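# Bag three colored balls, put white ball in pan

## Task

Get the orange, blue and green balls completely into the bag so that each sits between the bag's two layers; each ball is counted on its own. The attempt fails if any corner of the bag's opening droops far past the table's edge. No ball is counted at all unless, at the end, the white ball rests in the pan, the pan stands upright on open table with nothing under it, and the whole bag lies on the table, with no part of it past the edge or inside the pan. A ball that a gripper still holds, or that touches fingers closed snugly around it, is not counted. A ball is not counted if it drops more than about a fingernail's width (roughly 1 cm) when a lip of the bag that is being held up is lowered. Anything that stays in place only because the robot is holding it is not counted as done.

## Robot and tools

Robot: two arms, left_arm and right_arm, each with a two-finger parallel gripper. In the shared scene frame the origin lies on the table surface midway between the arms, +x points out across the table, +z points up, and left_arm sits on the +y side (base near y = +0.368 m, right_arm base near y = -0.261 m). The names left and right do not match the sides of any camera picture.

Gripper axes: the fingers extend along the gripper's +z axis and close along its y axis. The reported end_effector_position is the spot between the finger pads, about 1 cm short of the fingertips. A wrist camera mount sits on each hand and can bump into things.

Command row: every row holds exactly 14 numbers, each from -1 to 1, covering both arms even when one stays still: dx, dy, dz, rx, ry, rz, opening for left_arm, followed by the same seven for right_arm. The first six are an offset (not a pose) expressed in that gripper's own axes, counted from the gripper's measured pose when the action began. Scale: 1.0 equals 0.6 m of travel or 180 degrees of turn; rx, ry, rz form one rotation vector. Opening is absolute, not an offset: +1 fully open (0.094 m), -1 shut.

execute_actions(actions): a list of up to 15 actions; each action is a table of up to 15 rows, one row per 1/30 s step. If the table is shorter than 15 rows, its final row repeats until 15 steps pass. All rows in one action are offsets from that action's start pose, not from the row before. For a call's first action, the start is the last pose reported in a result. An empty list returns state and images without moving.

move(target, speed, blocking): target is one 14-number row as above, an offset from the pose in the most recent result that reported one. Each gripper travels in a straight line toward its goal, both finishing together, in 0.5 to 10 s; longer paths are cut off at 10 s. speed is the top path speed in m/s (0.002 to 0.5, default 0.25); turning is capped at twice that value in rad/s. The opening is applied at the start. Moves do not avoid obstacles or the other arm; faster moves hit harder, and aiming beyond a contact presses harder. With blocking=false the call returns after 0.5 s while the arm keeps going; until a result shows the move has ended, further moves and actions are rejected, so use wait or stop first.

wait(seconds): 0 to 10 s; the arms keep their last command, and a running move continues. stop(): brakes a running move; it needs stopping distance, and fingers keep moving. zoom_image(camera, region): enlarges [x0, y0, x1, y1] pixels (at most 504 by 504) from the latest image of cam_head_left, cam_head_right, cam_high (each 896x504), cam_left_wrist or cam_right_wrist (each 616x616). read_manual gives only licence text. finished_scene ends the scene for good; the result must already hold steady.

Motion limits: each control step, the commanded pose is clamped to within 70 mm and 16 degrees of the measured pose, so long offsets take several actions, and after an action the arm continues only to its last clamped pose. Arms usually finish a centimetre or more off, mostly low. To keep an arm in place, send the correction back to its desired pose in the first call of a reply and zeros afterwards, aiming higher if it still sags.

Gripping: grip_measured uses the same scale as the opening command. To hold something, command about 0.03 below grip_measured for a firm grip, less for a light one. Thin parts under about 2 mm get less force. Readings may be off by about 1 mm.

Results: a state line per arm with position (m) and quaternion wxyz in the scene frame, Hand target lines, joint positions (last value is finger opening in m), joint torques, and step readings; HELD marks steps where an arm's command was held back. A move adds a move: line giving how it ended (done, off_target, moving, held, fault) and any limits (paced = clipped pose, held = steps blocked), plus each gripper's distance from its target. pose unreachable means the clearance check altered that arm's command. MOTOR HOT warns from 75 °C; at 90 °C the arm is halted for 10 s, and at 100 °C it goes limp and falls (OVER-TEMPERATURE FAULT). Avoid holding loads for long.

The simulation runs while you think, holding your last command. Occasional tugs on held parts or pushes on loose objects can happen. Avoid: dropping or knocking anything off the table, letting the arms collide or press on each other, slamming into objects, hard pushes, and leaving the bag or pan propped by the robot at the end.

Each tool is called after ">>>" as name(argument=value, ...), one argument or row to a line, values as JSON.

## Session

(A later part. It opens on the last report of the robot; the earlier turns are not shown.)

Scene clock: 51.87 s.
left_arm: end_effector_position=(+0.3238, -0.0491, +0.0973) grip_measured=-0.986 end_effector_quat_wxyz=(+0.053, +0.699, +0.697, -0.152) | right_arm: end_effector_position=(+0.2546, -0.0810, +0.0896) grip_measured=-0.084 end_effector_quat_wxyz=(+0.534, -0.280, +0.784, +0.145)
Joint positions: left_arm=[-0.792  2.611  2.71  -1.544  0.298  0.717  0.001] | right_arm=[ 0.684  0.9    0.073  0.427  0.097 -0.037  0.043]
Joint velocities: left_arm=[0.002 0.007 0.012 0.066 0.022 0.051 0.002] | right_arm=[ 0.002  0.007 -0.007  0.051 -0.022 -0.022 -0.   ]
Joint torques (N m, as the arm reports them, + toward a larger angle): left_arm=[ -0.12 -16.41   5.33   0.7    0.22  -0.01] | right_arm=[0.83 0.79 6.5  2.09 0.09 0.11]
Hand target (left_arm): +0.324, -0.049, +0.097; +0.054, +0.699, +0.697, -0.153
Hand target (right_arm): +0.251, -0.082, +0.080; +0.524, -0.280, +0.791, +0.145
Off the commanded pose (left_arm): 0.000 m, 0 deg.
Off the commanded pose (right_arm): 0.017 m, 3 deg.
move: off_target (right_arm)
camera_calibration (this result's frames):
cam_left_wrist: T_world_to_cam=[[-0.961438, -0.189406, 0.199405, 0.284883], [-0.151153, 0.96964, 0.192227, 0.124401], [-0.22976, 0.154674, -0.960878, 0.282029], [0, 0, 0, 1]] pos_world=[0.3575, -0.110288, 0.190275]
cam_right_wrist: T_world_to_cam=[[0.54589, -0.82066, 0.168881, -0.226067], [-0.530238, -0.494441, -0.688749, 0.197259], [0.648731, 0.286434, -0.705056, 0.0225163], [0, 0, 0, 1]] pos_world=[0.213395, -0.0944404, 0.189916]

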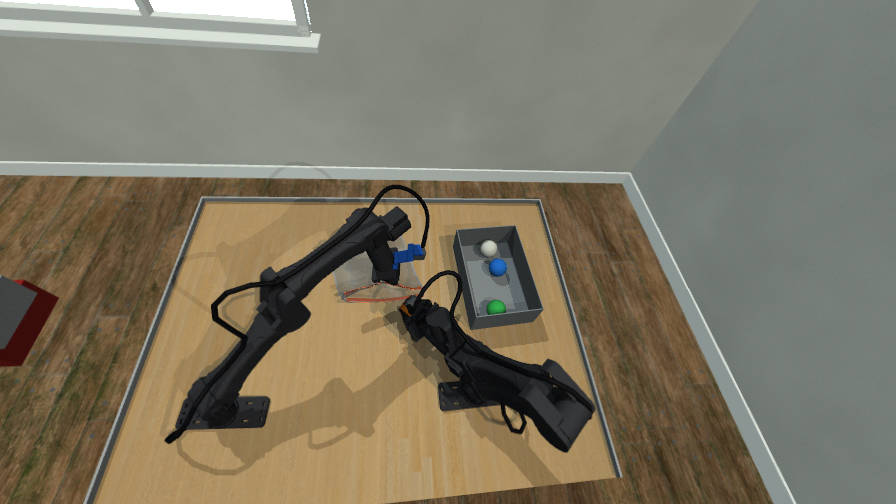

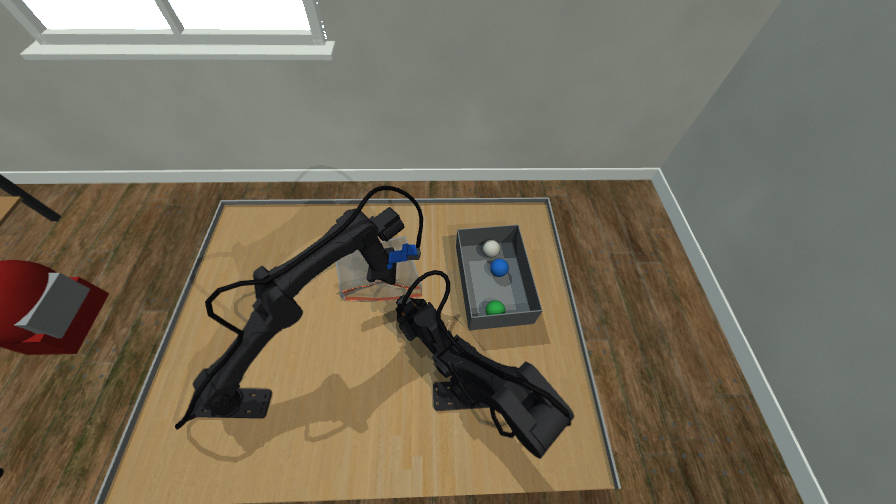

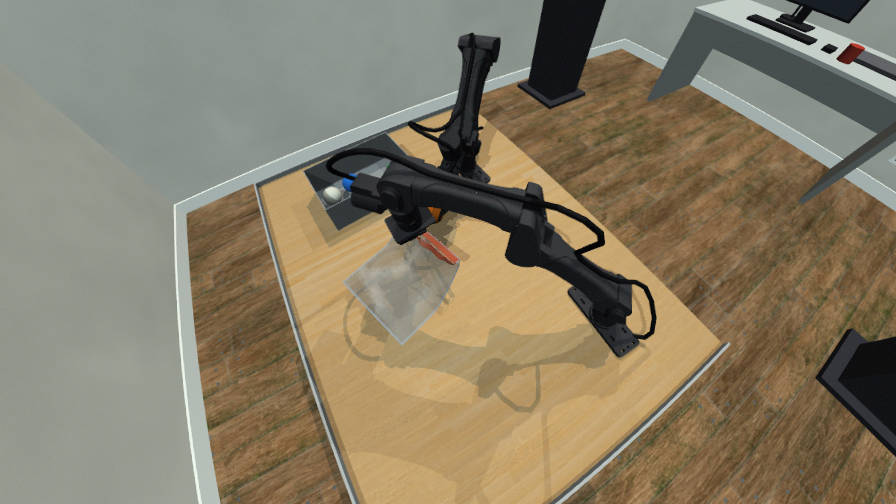

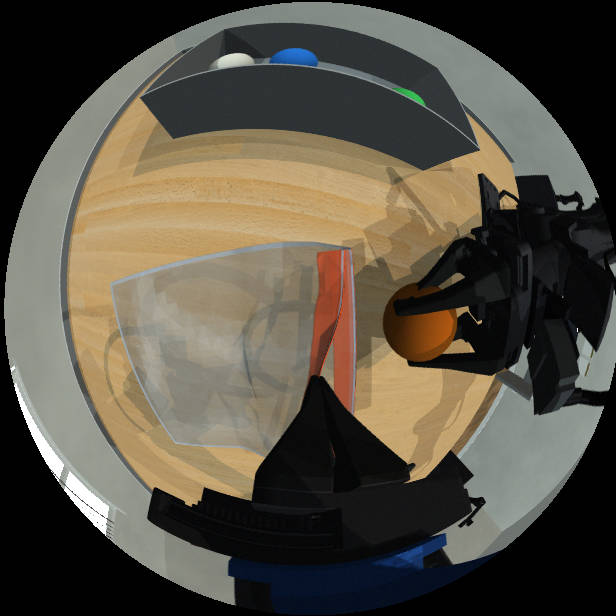

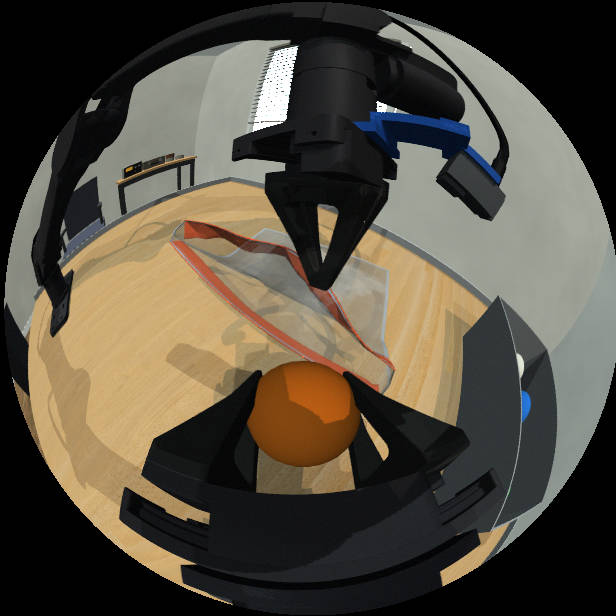

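>>> move(
  target=[0,0,0,0,0,0,-1, 0.056,0.007,0.102,0,0,0,-0.115],
  speed=0.08,
)

Scene clock: 53.67 s.
left_arm: end_effector_position=(+0.3239, -0.0490, +0.0972) grip_measured=-0.986 end_effector_quat_wxyz=(+0.053, +0.699, +0.697, -0.151) | right_arm: end_effector_position=(+0.2894, -0.0532, +0.0435) grip_measured=-0.084 end_effector_quat_wxyz=(+0.549, -0.273, +0.775, +0.151)
Joint positions: left_arm=[-0.792  2.611  2.71  -1.544  0.297  0.717  0.001] | right_arm=[ 0.675  1.732  0.099  1.273  0.092 -0.036  0.043]
Joint velocities: left_arm=[ 0.002  0.022 -0.007  0.007  0.051 -0.022  0.001] | right_arm=[ 0.002  0.017  0.012  0.037 -0.022 -0.037 -0.   ]
Joint torques (N m, as the arm reports them, + toward a larger angle): left_arm=[ -0.09 -16.42   5.45   0.65   0.22   0.  ] | right_arm=[-0.71 -2.25  4.35  1.91 -0.09 -0.04]
Hand target (left_arm): +0.324, -0.049, +0.097; +0.053, +0.699, +0.697, -0.152
Hand target (right_arm): +0.290, -0.055, +0.033; +0.535, -0.280, +0.784, +0.145
Off the commanded pose (left_arm): 0.000 m, 0 deg.
Off the commanded pose (right_arm): 0.009 m, 2 deg.
move: done
camera_calibration (this result's frames):
cam_left_wrist: T_world_to_cam=[[-0.961579, -0.189695, 0.19845, 0.285187], [-0.151455, 0.969472, 0.192837, 0.124344], [-0.228971, 0.155372, -0.960954, 0.281773], [0, 0, 0, 1]] pos_world=[0.35758, -0.110229, 0.190197]
cam_right_wrist: T_world_to_cam=[[0.538672, -0.826869, 0.16162, -0.212427], [-0.512377, -0.473789, -0.716236, 0.194851], [0.668807, 0.303006, -0.678885, -0.0466527], [0, 0, 0, 1]] pos_world=[0.245467, -0.0691949, 0.14222]

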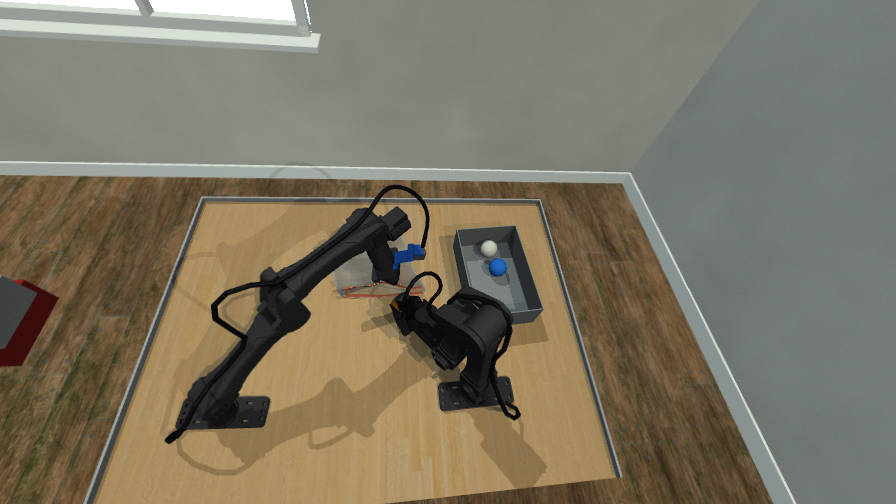

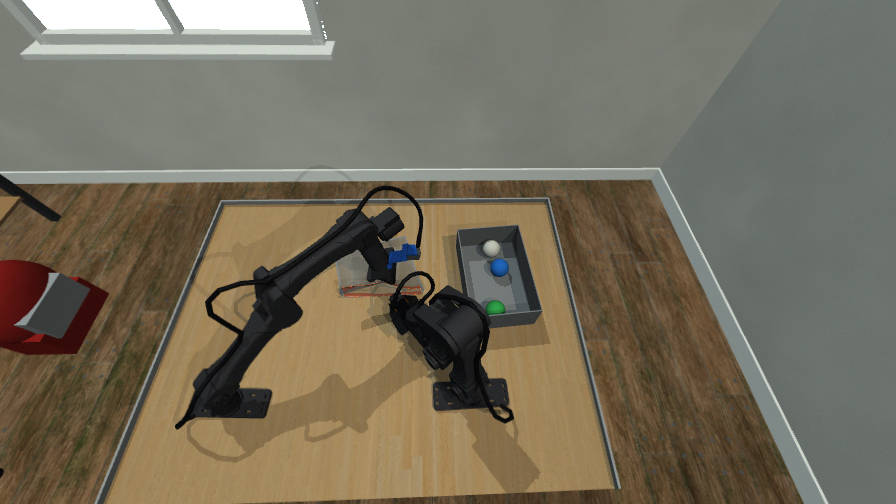

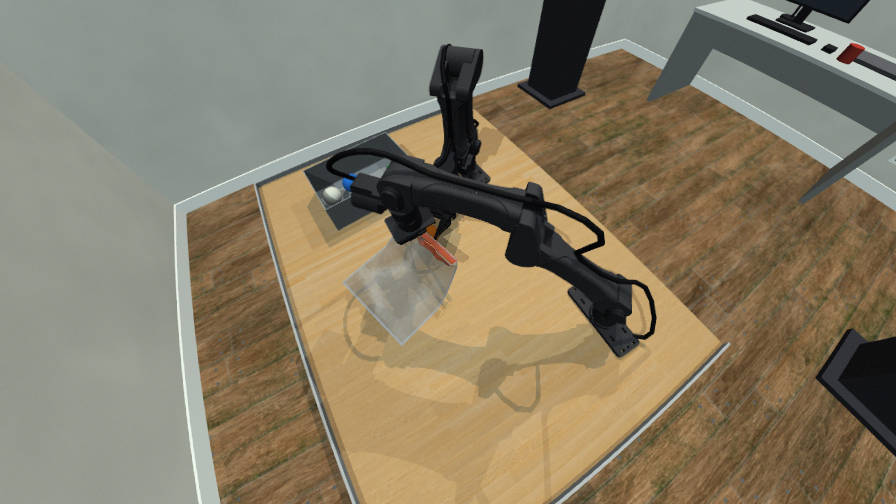

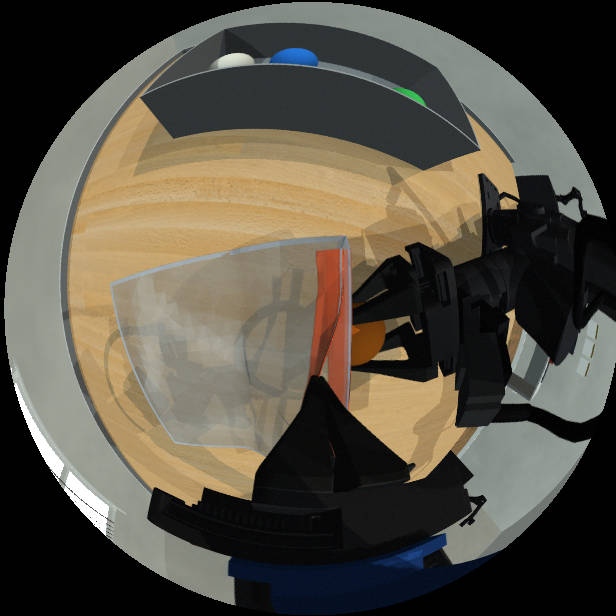

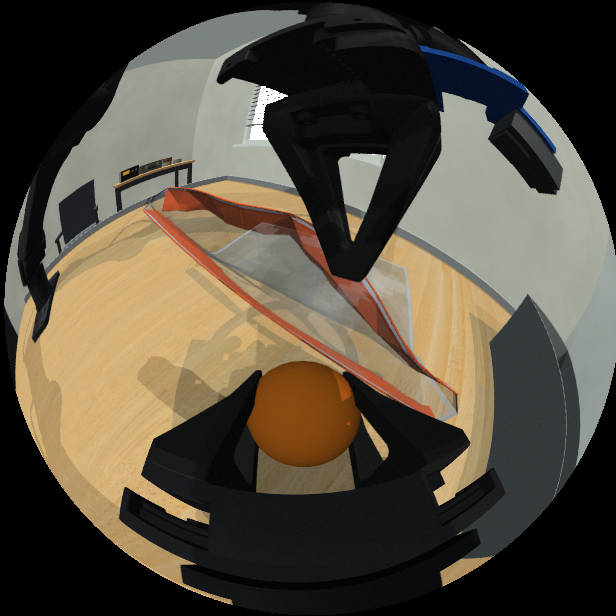

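>>> move(
  target=[0.01,0.005,0.035,0,0,0,-1, 0.016,0,-0.02,0,0,0,-0.115],
  speed=0.04,
)

Scene clock: 56.17 s.
left_arm: end_effector_position=(+0.3223, -0.0466, +0.0670) grip_measured=-0.986 end_effector_quat_wxyz=(+0.038, +0.698, +0.699, -0.149) | right_arm: end_effector_position=(+0.2833, -0.0583, +0.0503) grip_measured=-0.084 end_effector_quat_wxyz=(+0.563, -0.269, +0.765, +0.157)
Joint positions: left_arm=[-0.792  2.568  2.507 -1.414  0.295  0.717  0.001] | right_arm=[ 0.675  1.734  0.054  1.356  0.091 -0.036  0.043]
Joint velocities: left_arm=[-0.012 -0.012 -0.007 -0.007  0.022 -0.037 -0.   ] | right_arm=[-0.042  0.012 -0.002  0.022 -0.066 -0.007 -0.001]
Joint torques (N m, as the arm reports them, + toward a larger angle): left_arm=[  0.   -18.58   4.5    0.81   0.23   0.01] | right_arm=[ 0.3  -1.87  1.58  2.15  0.04  0.01]
Hand target (left_arm): +0.324, -0.049, +0.075; +0.053, +0.699, +0.697, -0.151
Hand target (right_arm): +0.278, -0.062, +0.039; +0.549, -0.274, +0.775, +0.151
Off the commanded pose (left_arm): 0.009 m, 2 deg.
Off the commanded pose (right_arm): 0.013 m, 2 deg.
move: off_target (right_arm)
camera_calibration (this result's frames):
cam_left_wrist: T_world_to_cam=[[-0.95774, -0.19484, 0.211593, 0.287746], [-0.147895, 0.964513, 0.218726, 0.124544], [-0.246701, 0.178189, -0.952569, 0.258198], [0, 0, 0, 1]] pos_world=[0.357703, -0.110068, 0.157825]
cam_right_wrist: T_world_to_cam=[[0.534499, -0.830511, 0.156722, -0.213257], [-0.491737, -0.456405, -0.741545, 0.190576], [0.68739, 0.319289, -0.652341, -0.0420058], [0, 0, 0, 1]] pos_world=[0.236573, -0.0767206, 0.147341]

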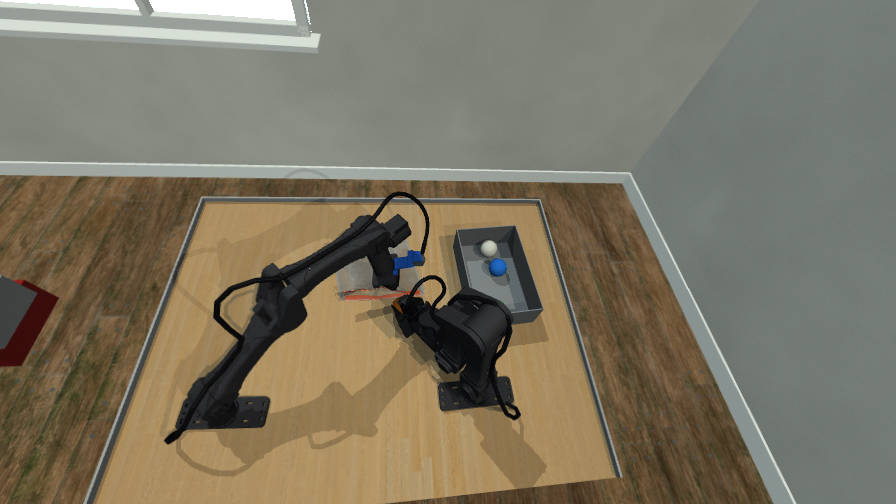

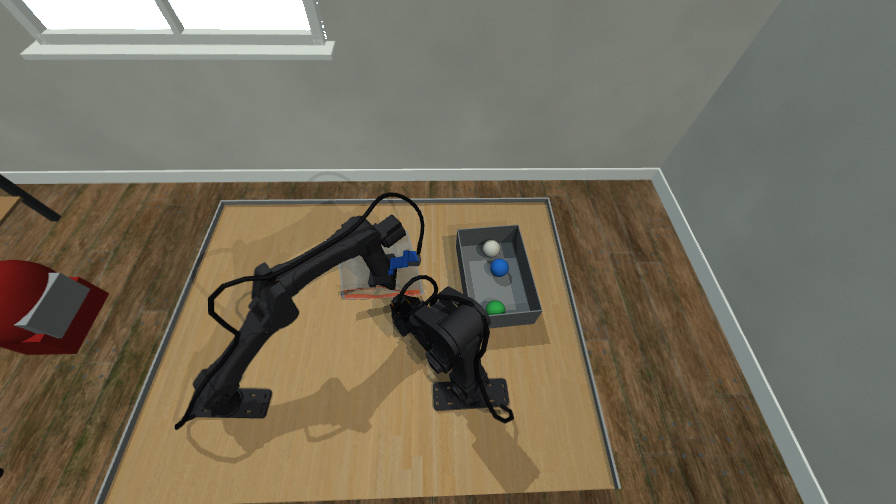

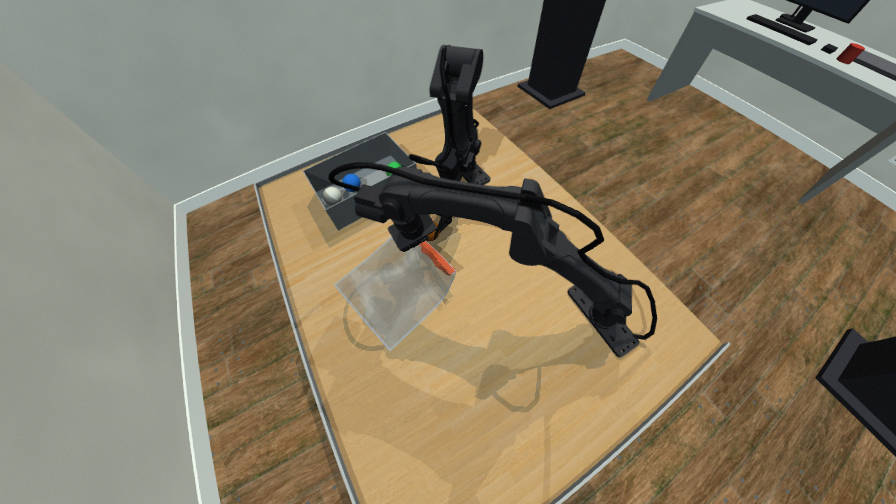

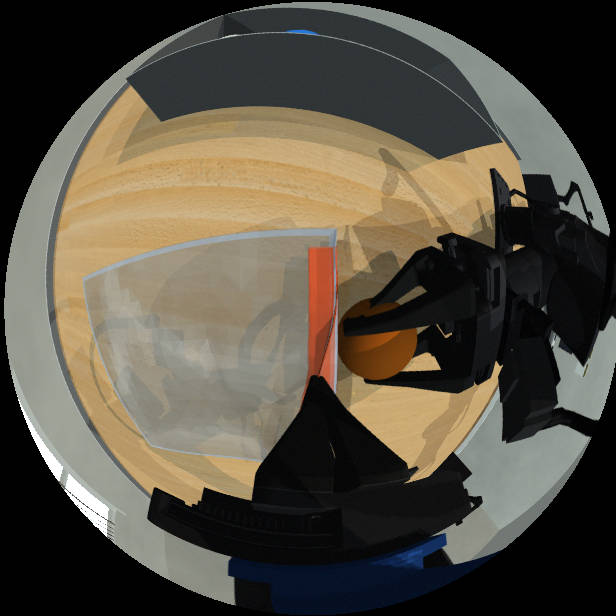

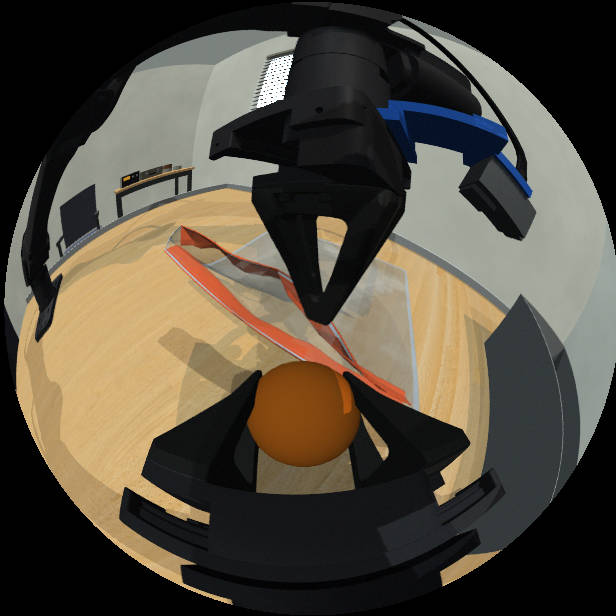

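>>> move(
  target=[-0.012,-0.005,-0.04,0,0,0,-1, 0,0,0,0,0,0,-0.115],
  speed=0.04,
)

Scene clock: 57.77 s.
left_arm: end_effector_position=(+0.3232, -0.0468, +0.0900) grip_measured=-0.986 end_effector_quat_wxyz=(+0.044, +0.698, +0.699, -0.148) | right_arm: end_effector_position=(+0.2833, -0.0583, +0.0505) grip_measured=-0.084 end_effector_quat_wxyz=(+0.564, -0.269, +0.765, +0.157)
Joint positions: left_arm=[-0.792  2.617  2.694 -1.542  0.292  0.717  0.001] | right_arm=[ 0.675  1.734  0.054  1.357  0.091 -0.036  0.043]
Joint velocities: left_arm=[-0.017 -0.017 -0.007 -0.007 -0.037  0.022 -0.001] | right_arm=[-0.007 -0.017 -0.007  0.051  0.007  0.037 -0.   ]
Joint torques (N m, as the arm reports them, + toward a larger angle): left_arm=[ -0.06 -15.59   7.25   0.41   0.21  -0.02] | right_arm=[ 0.01 -4.18  3.13  2.08  0.02  0.02]
Hand target (left_arm): +0.323, -0.047, +0.092; +0.044, +0.697, +0.700, -0.150
Hand target (right_arm): +0.283, -0.058, +0.050; +0.563, -0.269, +0.765, +0.157
Off the commanded pose (left_arm): 0.002 m, 1 deg.
Off the commanded pose (right_arm): 0.000 m, 0 deg.
joint sent to its limit (left arm) — the command would take joint 4 (wrist pitch) past its lower limit, so that joint was sent only as far as its limit.
move: done
camera_calibration (this result's frames):
cam_left_wrist: T_world_to_cam=[[-0.959633, -0.193909, 0.203723, 0.285015], [-0.150215, 0.965738, 0.211628, 0.121232], [-0.237779, 0.172483, -0.955882, 0.277514], [0, 0, 0, 1]] pos_world=[0.357708, -0.109678, 0.181551]
cam_right_wrist: T_world_to_cam=[[0.534408, -0.830589, 0.156622, -0.213251], [-0.491306, -0.456038, -0.742056, 0.190675], [0.687769, 0.319611, -0.651784, -0.0420494], [0, 0, 0, 1]] pos_world=[0.236563, -0.0767296, 0.147484]

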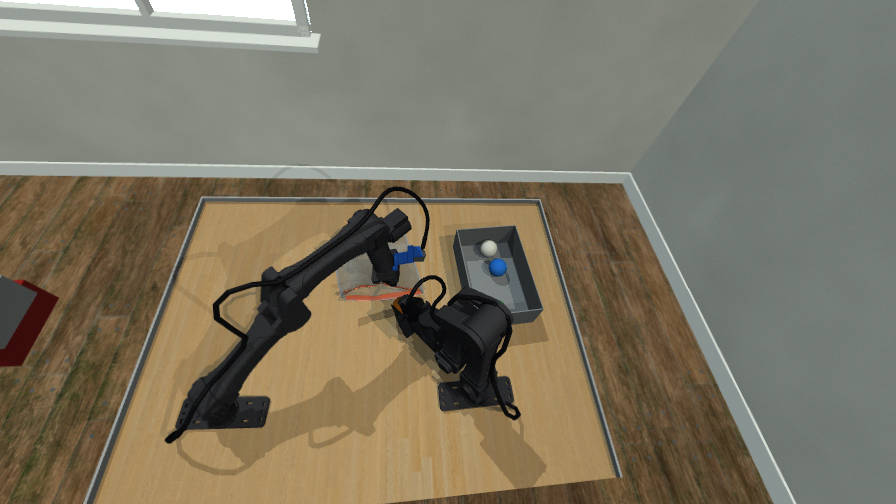

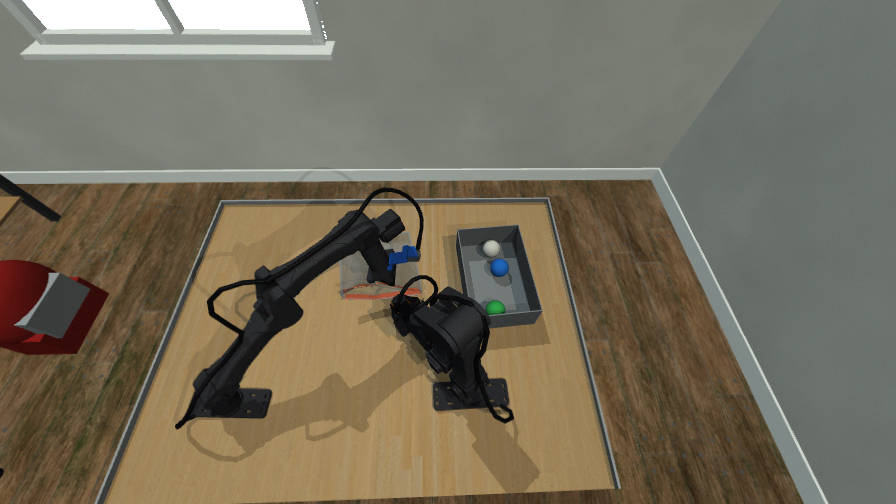

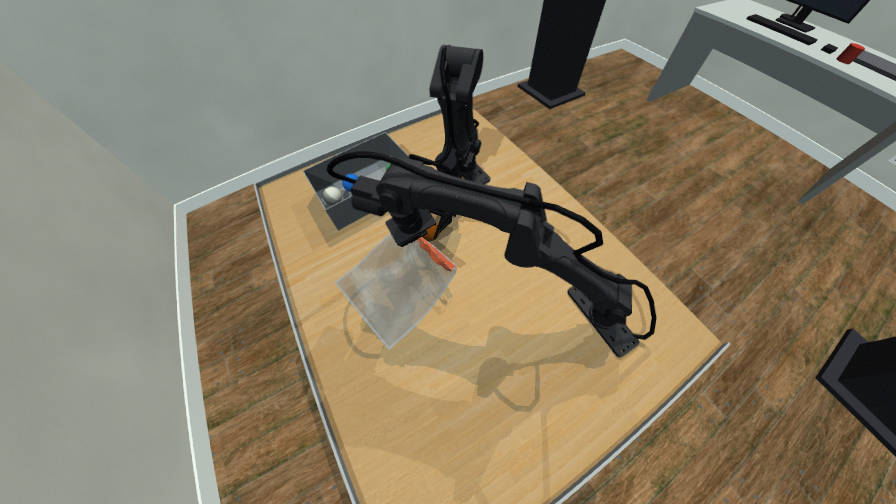

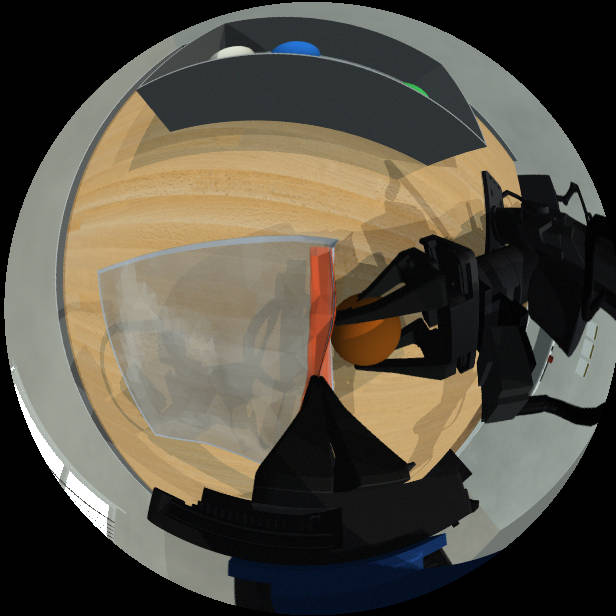

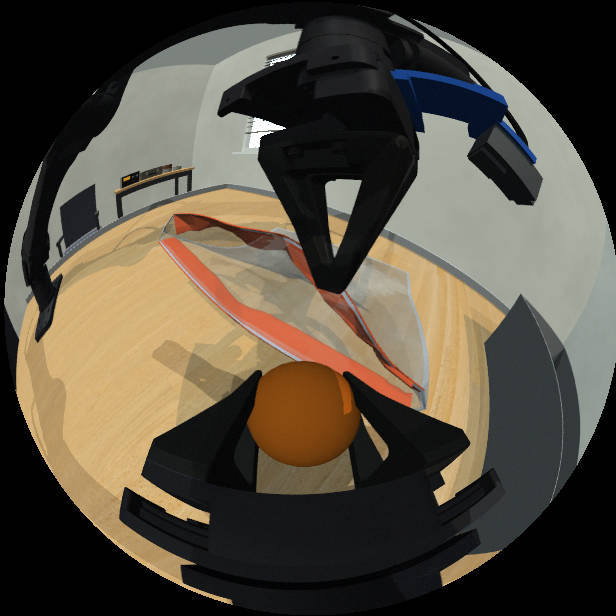

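>>> move(
  target=[0,0,-0.005,0,0,0,-1, -0.046,0.004,0.085,0,0,0,-0.115],
  speed=0.05,
)

Scene clock: 59.50 s.
left_arm: end_effector_position=(+0.3327, -0.0388, +0.0885) grip_measured=-0.986 end_effector_quat_wxyz=(+0.045, +0.694, +0.706, -0.133) | right_arm: end_effector_position=(+0.3220, -0.0254, +0.0663) grip_measured=-0.084 end_effector_quat_wxyz=(+0.570, -0.267, +0.761, +0.159)
Joint positions: left_arm=[-0.778  2.617  2.694 -1.543  0.262  0.717  0.001] | right_arm=[ 0.675  1.734  0.256  1.172  0.091 -0.036  0.043]
Joint velocities: left_arm=[ 0.022  0.002  0.012  0.022  0.051  0.022 -0.   ] | right_arm=[-0.007  0.002 -0.012 -0.051  0.022  0.081  0.   ]
Joint torques (N m, as the arm reports them, + toward a larger angle): left_arm=[ -1.12 -16.38   6.37   0.51   0.55   0.02] | right_arm=[-0.04 -3.    7.17  1.98  0.01  0.  ]
Hand target (left_arm): +0.324, -0.046, +0.093; +0.045, +0.698, +0.699, -0.148
Hand target (right_arm): +0.327, -0.022, +0.061; +0.564, -0.269, +0.765, +0.157
Off the commanded pose (left_arm): 0.012 m, 2 deg.
Off the commanded pose (right_arm): 0.009 m, 1 deg.
move: off_target (left_arm)
camera_calibration (this result's frames):
cam_left_wrist: T_world_to_cam=[[-0.960187, -0.214539, 0.178926, 0.297593], [-0.171549, 0.95832, 0.22846, 0.120605], [-0.220482, 0.188669, -0.95697, 0.271953], [0, 0, 0, 1]] pos_world=[0.366395, -0.103042, 0.179451]
cam_right_wrist: T_world_to_cam=[[0.532376, -0.83232, 0.154336, -0.208265], [-0.481535, -0.447714, -0.753443, 0.23419], [0.696204, 0.326797, -0.639143, -0.0722435], [0, 0, 0, 1]] pos_world=[0.273943, -0.0448843, 0.162418]

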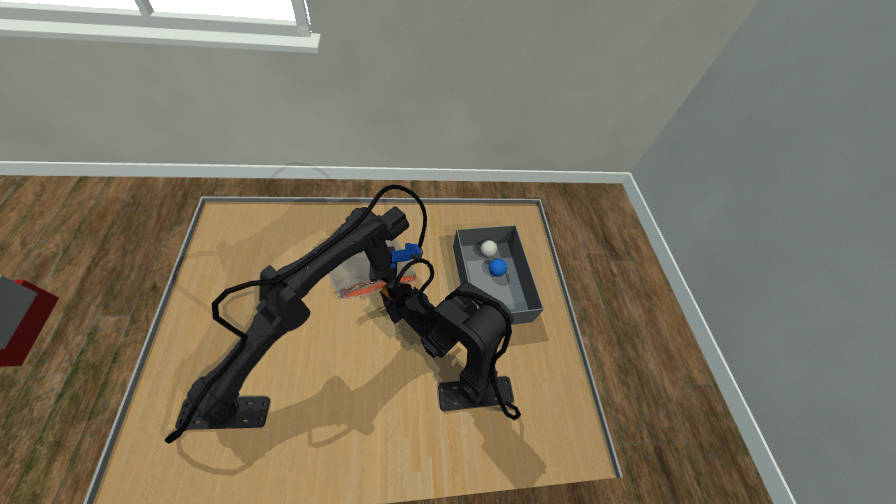

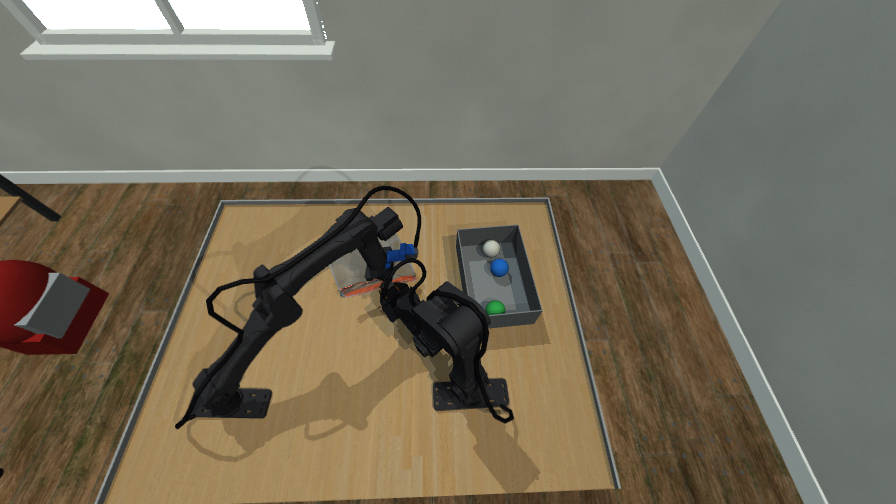

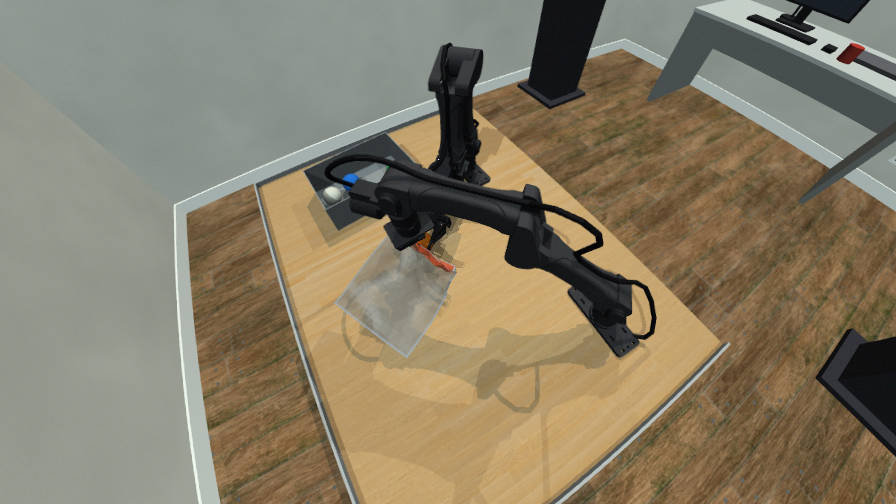

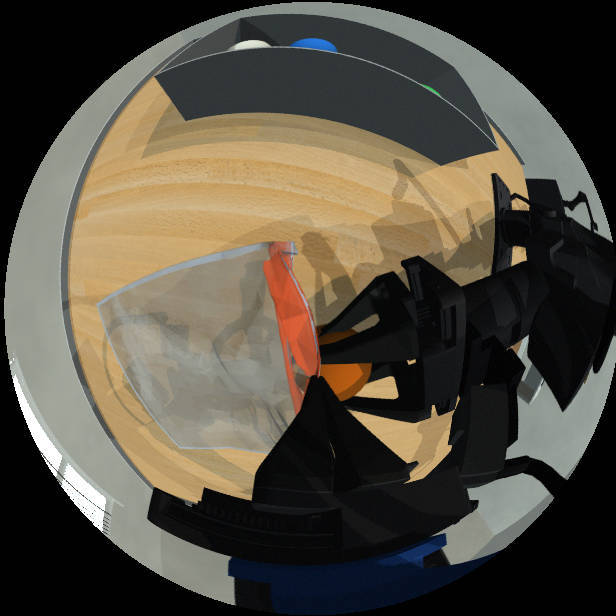

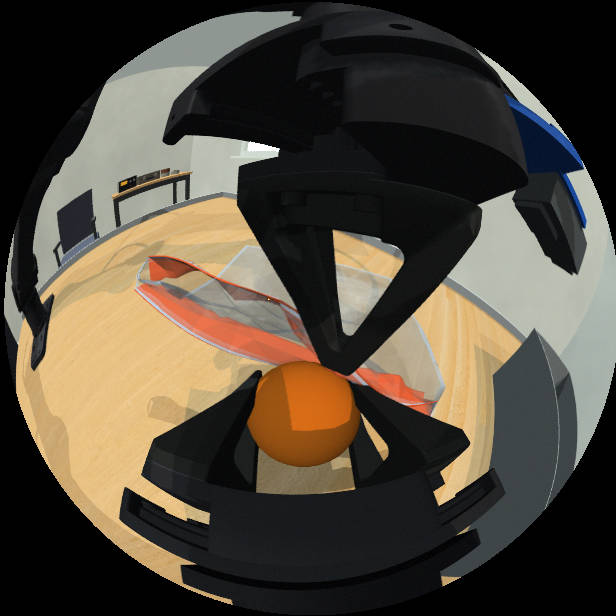

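>>> move(
  target=[0,0.015,0.008,0,0,0,-1, 0.05,0.032,-0.042,0,0,0,-0.115],
  speed=0.05,
)

Scene clock: 61.90 s.
left_arm: end_effector_position=(+0.3367, -0.0415, +0.0784) grip_measured=-0.986 end_effector_quat_wxyz=(+0.044, +0.695, +0.706, -0.130) | right_arm: end_effector_position=(+0.2903, -0.0280, +0.0533) grip_measured=-0.084 end_effector_quat_wxyz=(+0.582, -0.265, +0.752, +0.162)
Joint positions: left_arm=[-0.777  2.658  2.734 -1.544  0.257  0.719  0.001] | right_arm=[ 0.776  1.854  0.141  1.434  0.189 -0.013  0.043]
Joint velocities: left_arm=[-0.007 -0.012 -0.002 -0.022 -0.007  0.022 -0.   ] | right_arm=[-0.007  0.007  0.022  0.051 -0.066 -0.022 -0.   ]
Joint torques (N m, as the arm reports them, + toward a larger angle): left_arm=[  0.91 -16.02   7.36   0.45   0.24   0.08] | right_arm=[ 0.85 -3.33  1.39  2.11  0.11  0.12]
Hand target (left_arm): +0.341, -0.040, +0.082; +0.049, +0.694, +0.706, -0.133
Hand target (right_arm): +0.285, -0.031, +0.044; +0.570, -0.266, +0.761, +0.160
Off the commanded pose (left_arm): 0.006 m, 0 deg.
Off the commanded pose (right_arm): 0.011 m, 2 deg.
joint sent to its limit (left arm) — the command would take joint 4 (wrist pitch) past its lower limit, so that joint was sent only as far as its limit.
move: off_target (right_arm)
camera_calibration (this result's frames):
cam_left_wrist: T_world_to_cam=[[-0.960927, -0.21426, 0.17525, 0.30325], [-0.170947, 0.957315, 0.233079, 0.125605], [-0.217708, 0.194013, -0.956536, 0.26294], [0, 0, 0, 1]] pos_world=[0.370117, -0.106283, 0.169092]
cam_right_wrist: T_world_to_cam=[[0.528961, -0.834339, 0.155174, -0.190681], [-0.461725, -0.436359, -0.77227, 0.203566], [0.712046, 0.336853, -0.616052, -0.0631201], [0, 0, 0, 1]] pos_world=[0.239799, -0.0490025, 0.147912]

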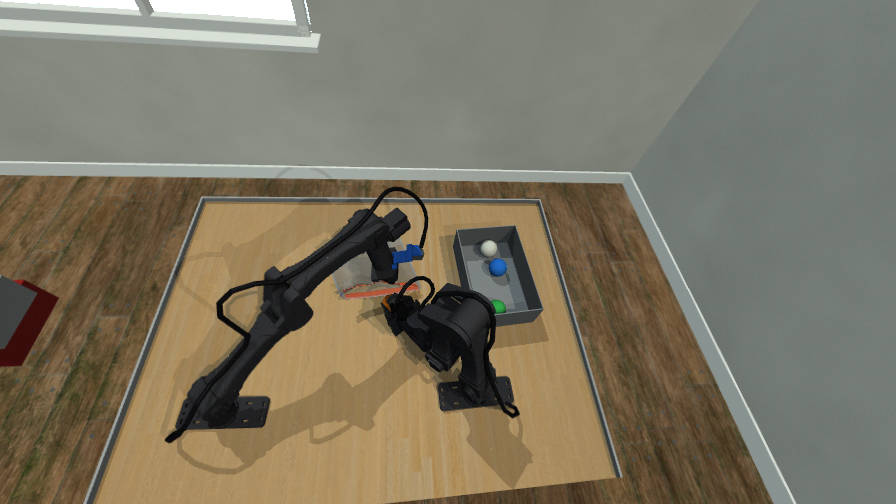

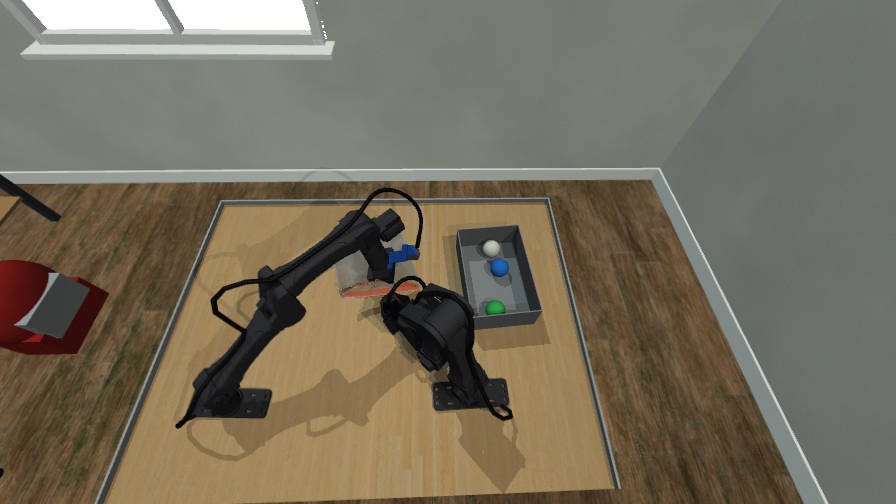

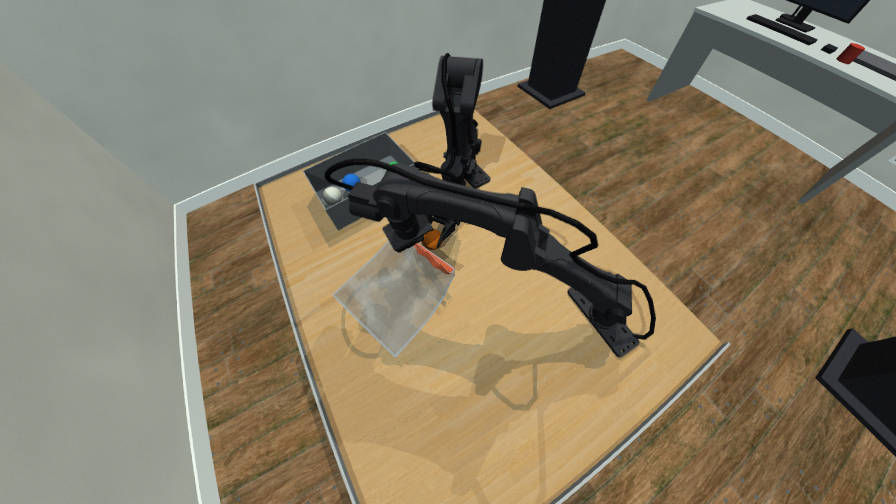

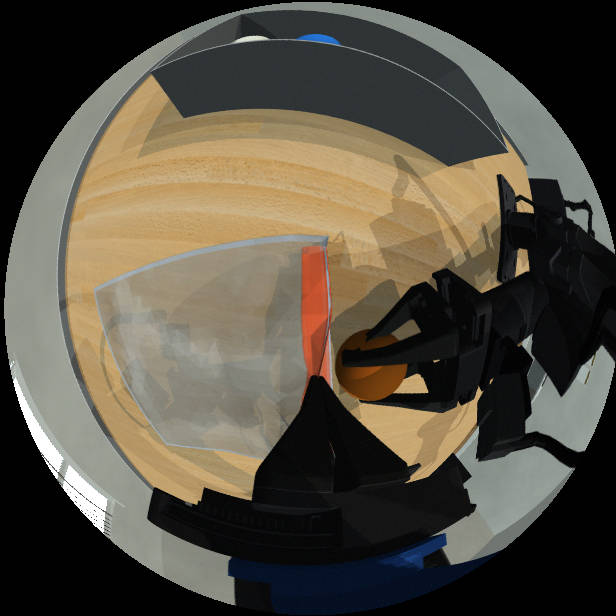

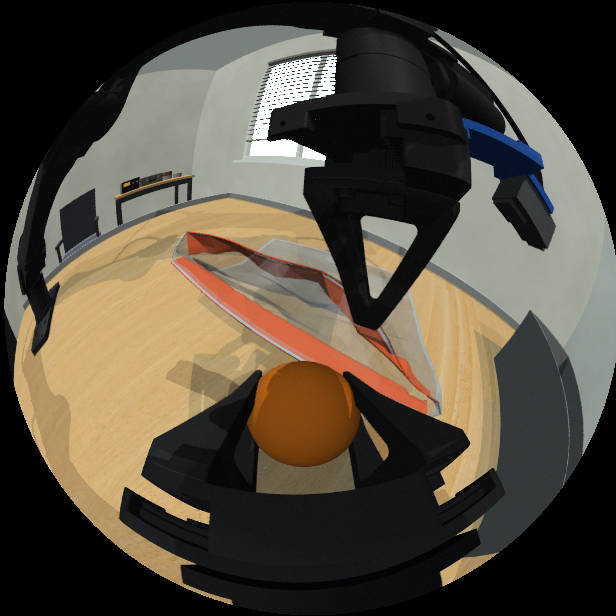

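>>> move(
  target=[0,0,-0.006,0,0,0,-1, 0.012,-0.01,0.163,0,0.03,0,-0.115],
  speed=0.05,
)

Scene clock: 64.67 s.
left_arm: end_effector_position=(+0.3644, -0.0245, +0.0788) grip_measured=-0.986 end_effector_quat_wxyz=(+0.061, +0.686, +0.719, -0.090) | right_arm: end_effector_position=(+0.3609, +0.0222, +0.0461) grip_measured=-0.084 end_effector_quat_wxyz=(+0.577, -0.262, +0.755, +0.170)
Joint positions: left_arm=[-0.743  2.652  2.734 -1.524  0.177  0.724  0.001] | right_arm=[ 0.709  2.014  0.488  1.242  0.114 -0.013  0.043]
Joint velocities: left_arm=[ 0.032 -0.017  0.007 -0.066 -0.095 -0.007 -0.   ] | right_arm=[ 0.002 -0.012  0.002  0.037  0.022  0.007 -0.001]
Joint torques (N m, as the arm reports them, + toward a larger angle): left_arm=[ -2.8  -16.74   5.66   0.36   1.02  -0.02] | right_arm=[-1.36 -4.62  7.94  1.4   0.02 -0.11]
Hand target (left_arm): +0.338, -0.040, +0.082; +0.047, +0.694, +0.706, -0.129
Hand target (right_arm): +0.367, +0.018, +0.022; +0.547, -0.272, +0.778, +0.149
Off the commanded pose (left_arm): 0.032 m, 5 deg.
Off the commanded pose (right_arm): 0.027 m, 5 deg.
move: off_target (left_arm, right_arm)
camera_calibration (this result's frames):
cam_left_wrist: T_world_to_cam=[[-0.961889, -0.256979, 0.0934398, 0.339161], [-0.226908, 0.94084, 0.251661, 0.132442], [-0.152583, 0.220867, -0.963294, 0.243504], [0, 0, 0, 1]] pos_world=[0.393442, -0.0912321, 0.169544]
cam_right_wrist: T_world_to_cam=[[0.535661, -0.833446, 0.135778, -0.1866], [-0.472585, -0.429133, -0.769746, 0.256147], [0.699808, 0.348156, -0.623744, -0.130285], [0, 0, 0, 1]] pos_world=[0.31218, -0.000240237, 0.141239]

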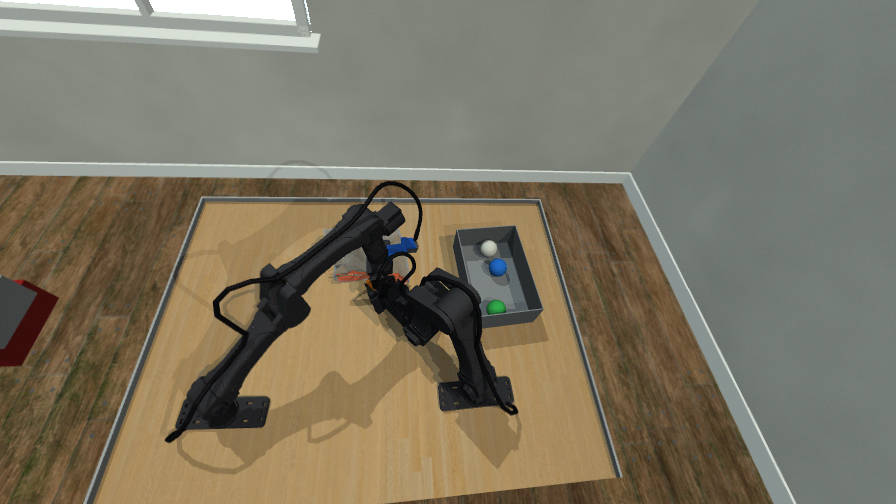

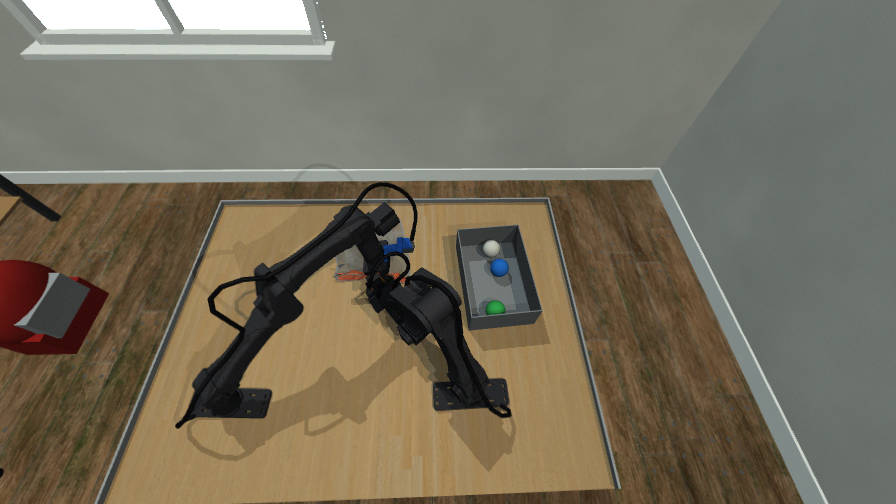

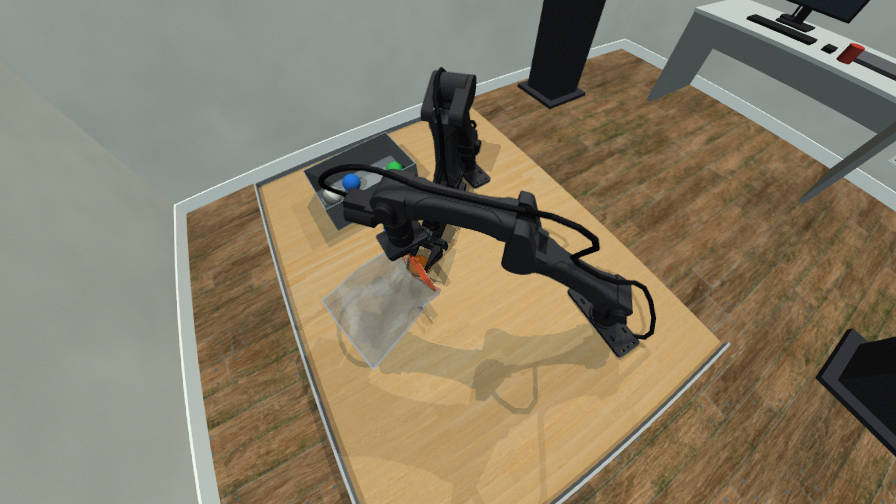

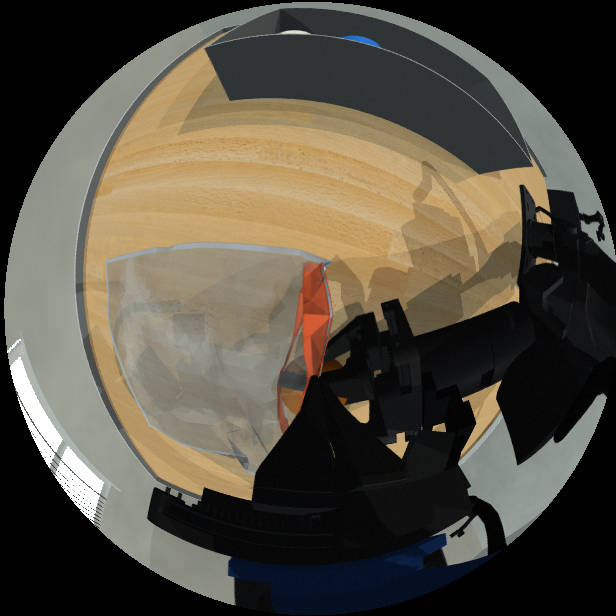

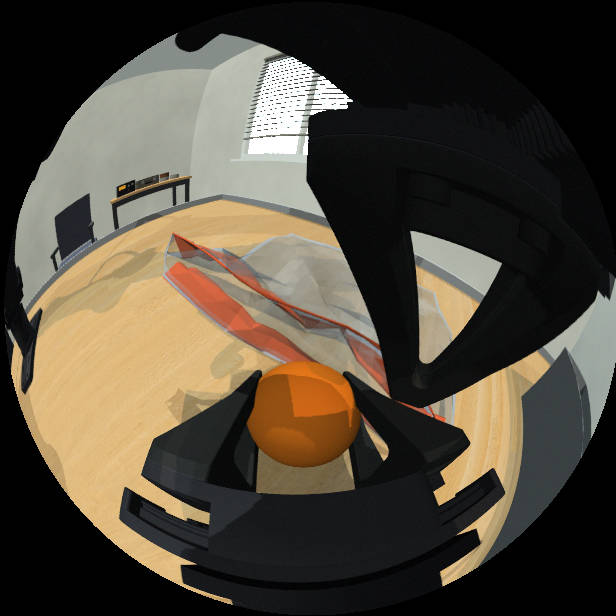

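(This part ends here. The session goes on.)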